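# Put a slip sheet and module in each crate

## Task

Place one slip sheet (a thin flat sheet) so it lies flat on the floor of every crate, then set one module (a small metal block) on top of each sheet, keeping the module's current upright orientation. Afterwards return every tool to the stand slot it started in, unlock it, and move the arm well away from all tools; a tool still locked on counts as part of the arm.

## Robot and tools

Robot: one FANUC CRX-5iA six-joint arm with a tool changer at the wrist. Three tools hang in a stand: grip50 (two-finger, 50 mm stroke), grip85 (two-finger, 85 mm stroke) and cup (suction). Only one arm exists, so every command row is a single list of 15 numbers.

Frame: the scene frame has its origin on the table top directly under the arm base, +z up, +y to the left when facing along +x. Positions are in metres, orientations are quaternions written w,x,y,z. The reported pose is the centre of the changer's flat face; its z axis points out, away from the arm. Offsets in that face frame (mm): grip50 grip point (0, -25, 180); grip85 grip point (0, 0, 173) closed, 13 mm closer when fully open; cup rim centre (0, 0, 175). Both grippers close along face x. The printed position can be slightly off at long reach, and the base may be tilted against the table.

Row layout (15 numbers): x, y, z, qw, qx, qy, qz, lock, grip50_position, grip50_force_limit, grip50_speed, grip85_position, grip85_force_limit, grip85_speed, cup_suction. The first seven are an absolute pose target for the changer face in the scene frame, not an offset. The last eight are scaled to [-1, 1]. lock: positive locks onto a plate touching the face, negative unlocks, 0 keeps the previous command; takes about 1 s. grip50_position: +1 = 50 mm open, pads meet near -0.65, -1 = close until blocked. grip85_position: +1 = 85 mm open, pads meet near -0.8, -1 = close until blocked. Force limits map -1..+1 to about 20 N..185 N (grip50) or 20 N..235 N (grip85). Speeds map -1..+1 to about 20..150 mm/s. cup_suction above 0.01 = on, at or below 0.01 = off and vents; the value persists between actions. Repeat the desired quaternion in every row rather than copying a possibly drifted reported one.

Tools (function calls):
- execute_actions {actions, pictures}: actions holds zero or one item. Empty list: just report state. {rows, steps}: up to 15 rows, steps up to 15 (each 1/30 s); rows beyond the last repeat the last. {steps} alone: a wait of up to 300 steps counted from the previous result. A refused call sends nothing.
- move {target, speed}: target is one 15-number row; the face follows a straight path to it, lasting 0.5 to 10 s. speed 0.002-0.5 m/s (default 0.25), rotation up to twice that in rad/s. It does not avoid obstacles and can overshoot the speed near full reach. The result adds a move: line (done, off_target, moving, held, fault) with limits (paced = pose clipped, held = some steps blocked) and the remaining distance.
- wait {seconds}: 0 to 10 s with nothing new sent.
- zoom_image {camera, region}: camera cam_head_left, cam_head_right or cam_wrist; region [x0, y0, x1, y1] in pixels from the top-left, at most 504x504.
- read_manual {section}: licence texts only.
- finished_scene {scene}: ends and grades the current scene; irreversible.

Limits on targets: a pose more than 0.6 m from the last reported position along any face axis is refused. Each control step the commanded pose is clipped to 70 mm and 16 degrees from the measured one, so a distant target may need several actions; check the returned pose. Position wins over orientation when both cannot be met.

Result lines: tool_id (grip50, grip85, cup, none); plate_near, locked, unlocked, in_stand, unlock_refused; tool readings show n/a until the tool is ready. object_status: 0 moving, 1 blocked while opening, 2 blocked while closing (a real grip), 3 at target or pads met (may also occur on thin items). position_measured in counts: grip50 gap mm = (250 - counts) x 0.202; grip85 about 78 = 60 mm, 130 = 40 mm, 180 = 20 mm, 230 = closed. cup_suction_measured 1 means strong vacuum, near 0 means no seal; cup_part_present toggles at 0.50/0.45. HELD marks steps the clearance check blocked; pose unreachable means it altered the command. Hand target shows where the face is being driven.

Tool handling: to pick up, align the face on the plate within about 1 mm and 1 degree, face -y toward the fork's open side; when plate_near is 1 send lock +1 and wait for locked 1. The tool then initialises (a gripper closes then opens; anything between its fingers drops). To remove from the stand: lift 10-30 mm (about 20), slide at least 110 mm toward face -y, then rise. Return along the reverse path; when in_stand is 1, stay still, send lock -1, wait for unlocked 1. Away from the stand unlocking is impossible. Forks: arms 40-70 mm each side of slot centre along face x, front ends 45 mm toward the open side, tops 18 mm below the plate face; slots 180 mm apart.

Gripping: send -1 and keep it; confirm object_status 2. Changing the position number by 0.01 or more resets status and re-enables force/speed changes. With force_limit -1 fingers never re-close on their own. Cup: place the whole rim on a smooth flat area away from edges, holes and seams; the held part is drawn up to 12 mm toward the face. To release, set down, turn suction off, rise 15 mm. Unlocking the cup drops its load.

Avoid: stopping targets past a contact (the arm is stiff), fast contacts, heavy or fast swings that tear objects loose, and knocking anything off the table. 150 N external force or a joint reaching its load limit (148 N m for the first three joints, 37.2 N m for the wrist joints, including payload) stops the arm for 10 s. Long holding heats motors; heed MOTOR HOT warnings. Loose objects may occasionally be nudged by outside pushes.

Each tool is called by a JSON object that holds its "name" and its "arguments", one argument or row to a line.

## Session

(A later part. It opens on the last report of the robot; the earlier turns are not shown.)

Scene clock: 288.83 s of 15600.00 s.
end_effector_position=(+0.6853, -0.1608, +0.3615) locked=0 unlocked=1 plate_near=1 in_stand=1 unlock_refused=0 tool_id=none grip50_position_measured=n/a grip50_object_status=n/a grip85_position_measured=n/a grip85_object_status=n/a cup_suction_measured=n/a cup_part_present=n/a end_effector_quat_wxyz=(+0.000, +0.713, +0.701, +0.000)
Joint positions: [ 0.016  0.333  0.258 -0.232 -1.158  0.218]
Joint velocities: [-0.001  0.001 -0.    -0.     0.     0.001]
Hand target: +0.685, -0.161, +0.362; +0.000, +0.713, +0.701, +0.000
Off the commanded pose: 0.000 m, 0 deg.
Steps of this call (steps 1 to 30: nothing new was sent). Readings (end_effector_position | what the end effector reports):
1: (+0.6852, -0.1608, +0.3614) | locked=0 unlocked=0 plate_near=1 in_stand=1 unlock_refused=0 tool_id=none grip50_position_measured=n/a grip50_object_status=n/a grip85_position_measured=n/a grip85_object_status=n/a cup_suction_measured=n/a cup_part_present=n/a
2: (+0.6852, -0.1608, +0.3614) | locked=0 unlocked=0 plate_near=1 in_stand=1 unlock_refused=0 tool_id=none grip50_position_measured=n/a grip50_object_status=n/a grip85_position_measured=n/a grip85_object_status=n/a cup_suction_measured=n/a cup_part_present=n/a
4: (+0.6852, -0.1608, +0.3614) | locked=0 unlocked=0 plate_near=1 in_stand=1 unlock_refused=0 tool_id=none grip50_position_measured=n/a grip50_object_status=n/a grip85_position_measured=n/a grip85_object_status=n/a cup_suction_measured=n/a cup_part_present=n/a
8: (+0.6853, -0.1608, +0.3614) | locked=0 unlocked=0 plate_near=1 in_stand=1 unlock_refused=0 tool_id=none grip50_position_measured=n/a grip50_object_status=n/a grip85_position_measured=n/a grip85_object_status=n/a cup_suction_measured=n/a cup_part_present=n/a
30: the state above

{"name": "move", "arguments": {
  "target": [0.6853,-0.1608,0.41,0,0.7133,0.7009,0,0,1,0,0,1,0,0,0],
  "speed": 0.08
}}

{"name": "move", "arguments": {
  "target": [0.40,-0.1,0.5,0,0.7133,0.7009,0,0,1,0,0,1,0,0,0],
  "speed": 0.25
}}

Scene clock: 292.87 s of 15600.00 s.
end_effector_position=(+0.6853, -0.1608, +0.4099) locked=0 unlocked=1 plate_near=0 in_stand=0 unlock_refused=0 tool_id=none grip50_position_measured=n/a grip50_object_status=n/a grip85_position_measured=n/a grip85_object_status=n/a cup_suction_measured=n/a cup_part_present=n/a end_effector_quat_wxyz=(+0.000, +0.713, +0.701, -0.000)
Joint positions: [-0.003  0.288  0.304 -0.23  -1.25   0.215]
Joint velocities: [ 0. -0.  0. -0. -0.  0.]
Hand target: +0.685, -0.161, +0.410; +0.000, +0.713, +0.701, -0.000
Off the commanded pose: 0.000 m, 0 deg.
move: done

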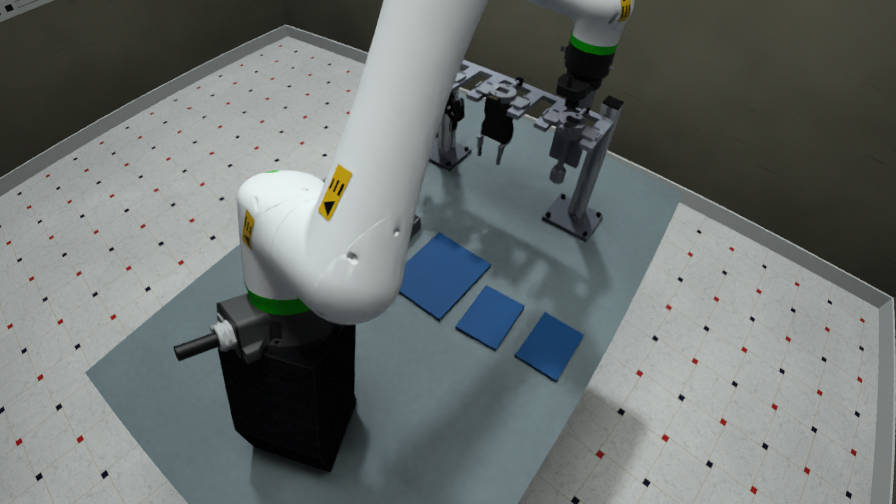

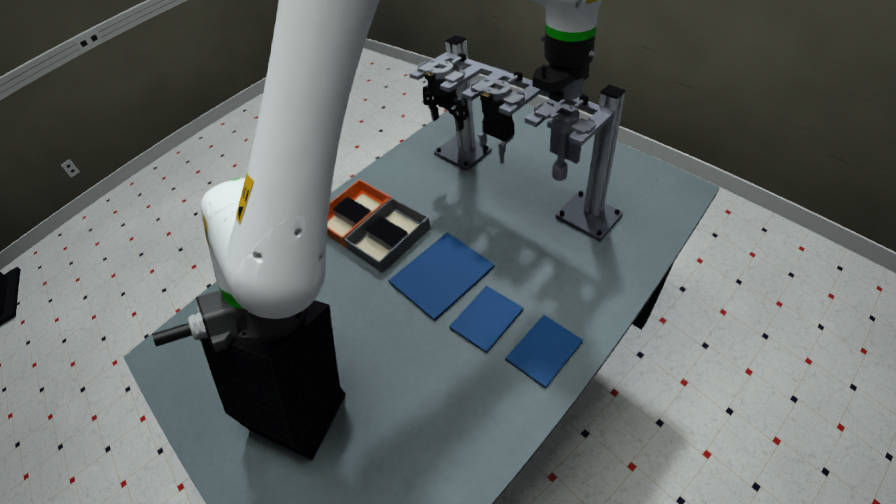

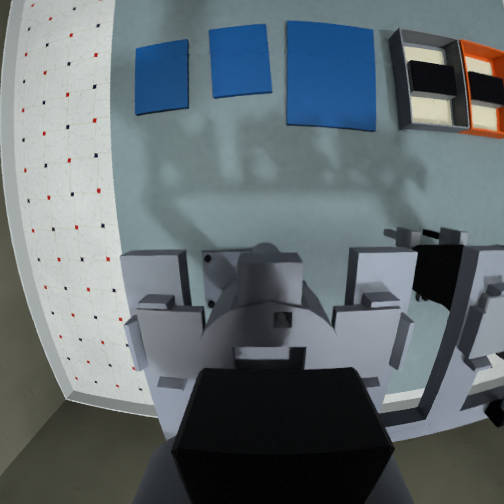

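Scene clock: 294.57 s of 15600.00 s.
end_effector_position=(+0.4002, -0.0993, +0.4999) locked=0 unlocked=1 plate_near=0 in_stand=0 unlock_refused=0 tool_id=none grip50_position_measured=n/a grip50_object_status=n/a grip85_position_measured=n/a grip85_object_status=n/a cup_suction_measured=n/a cup_part_present=n/a end_effector_quat_wxyz=(-0.000, +0.713, +0.701, -0.000)
Joint positions: [-0.021 -0.473 -0.42  -0.234 -1.291  0.224]
Joint velocities: [ 0.001 -0.001 -0.    -0.    -0.    -0.001]
Hand target: +0.400, -0.099, +0.500; -0.000, +0.713, +0.701, +0.000
Off the commanded pose: 0.001 m, 0 deg.
move: done

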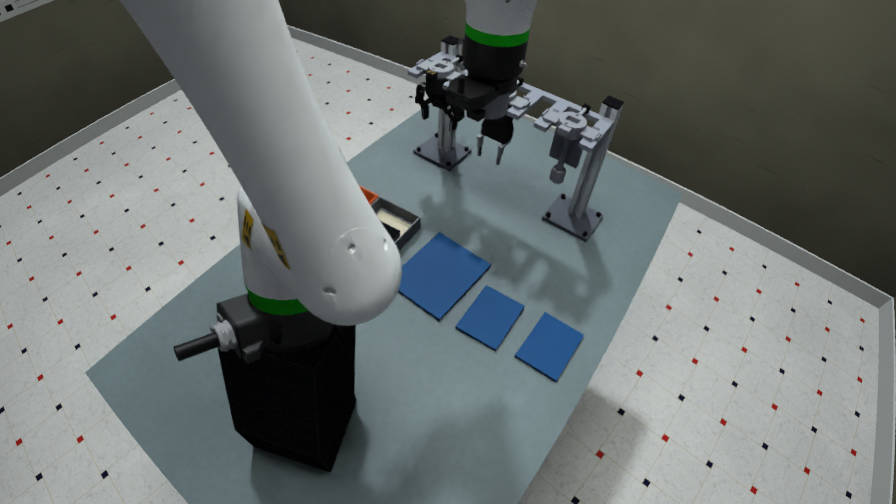

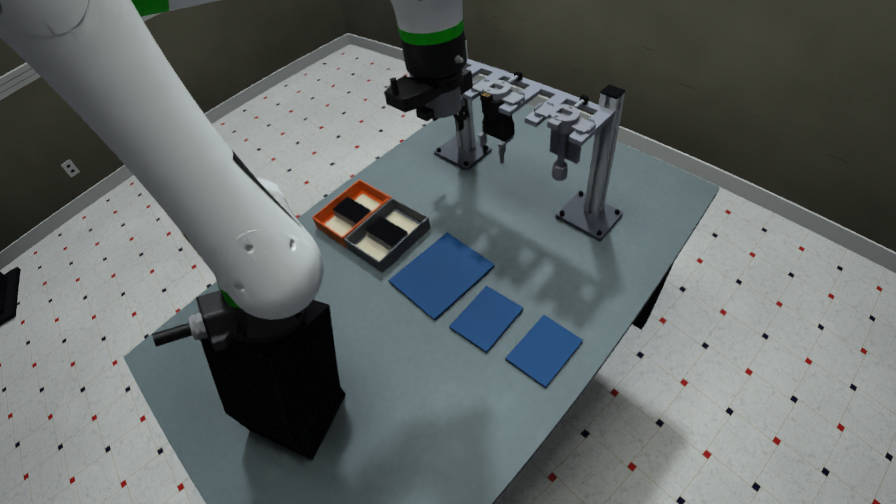

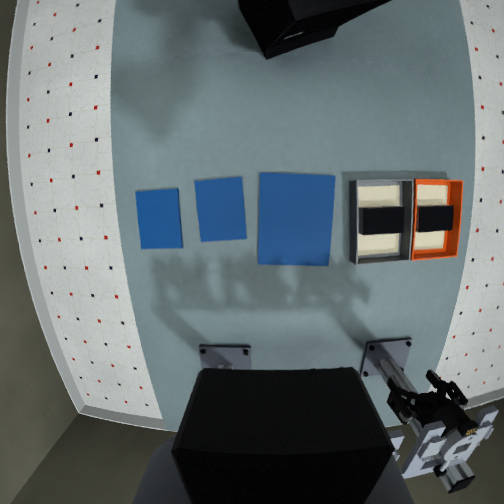

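{"name": "finished_scene", "arguments": {
  "scene": 2
}}

The scene is finished: the task was done.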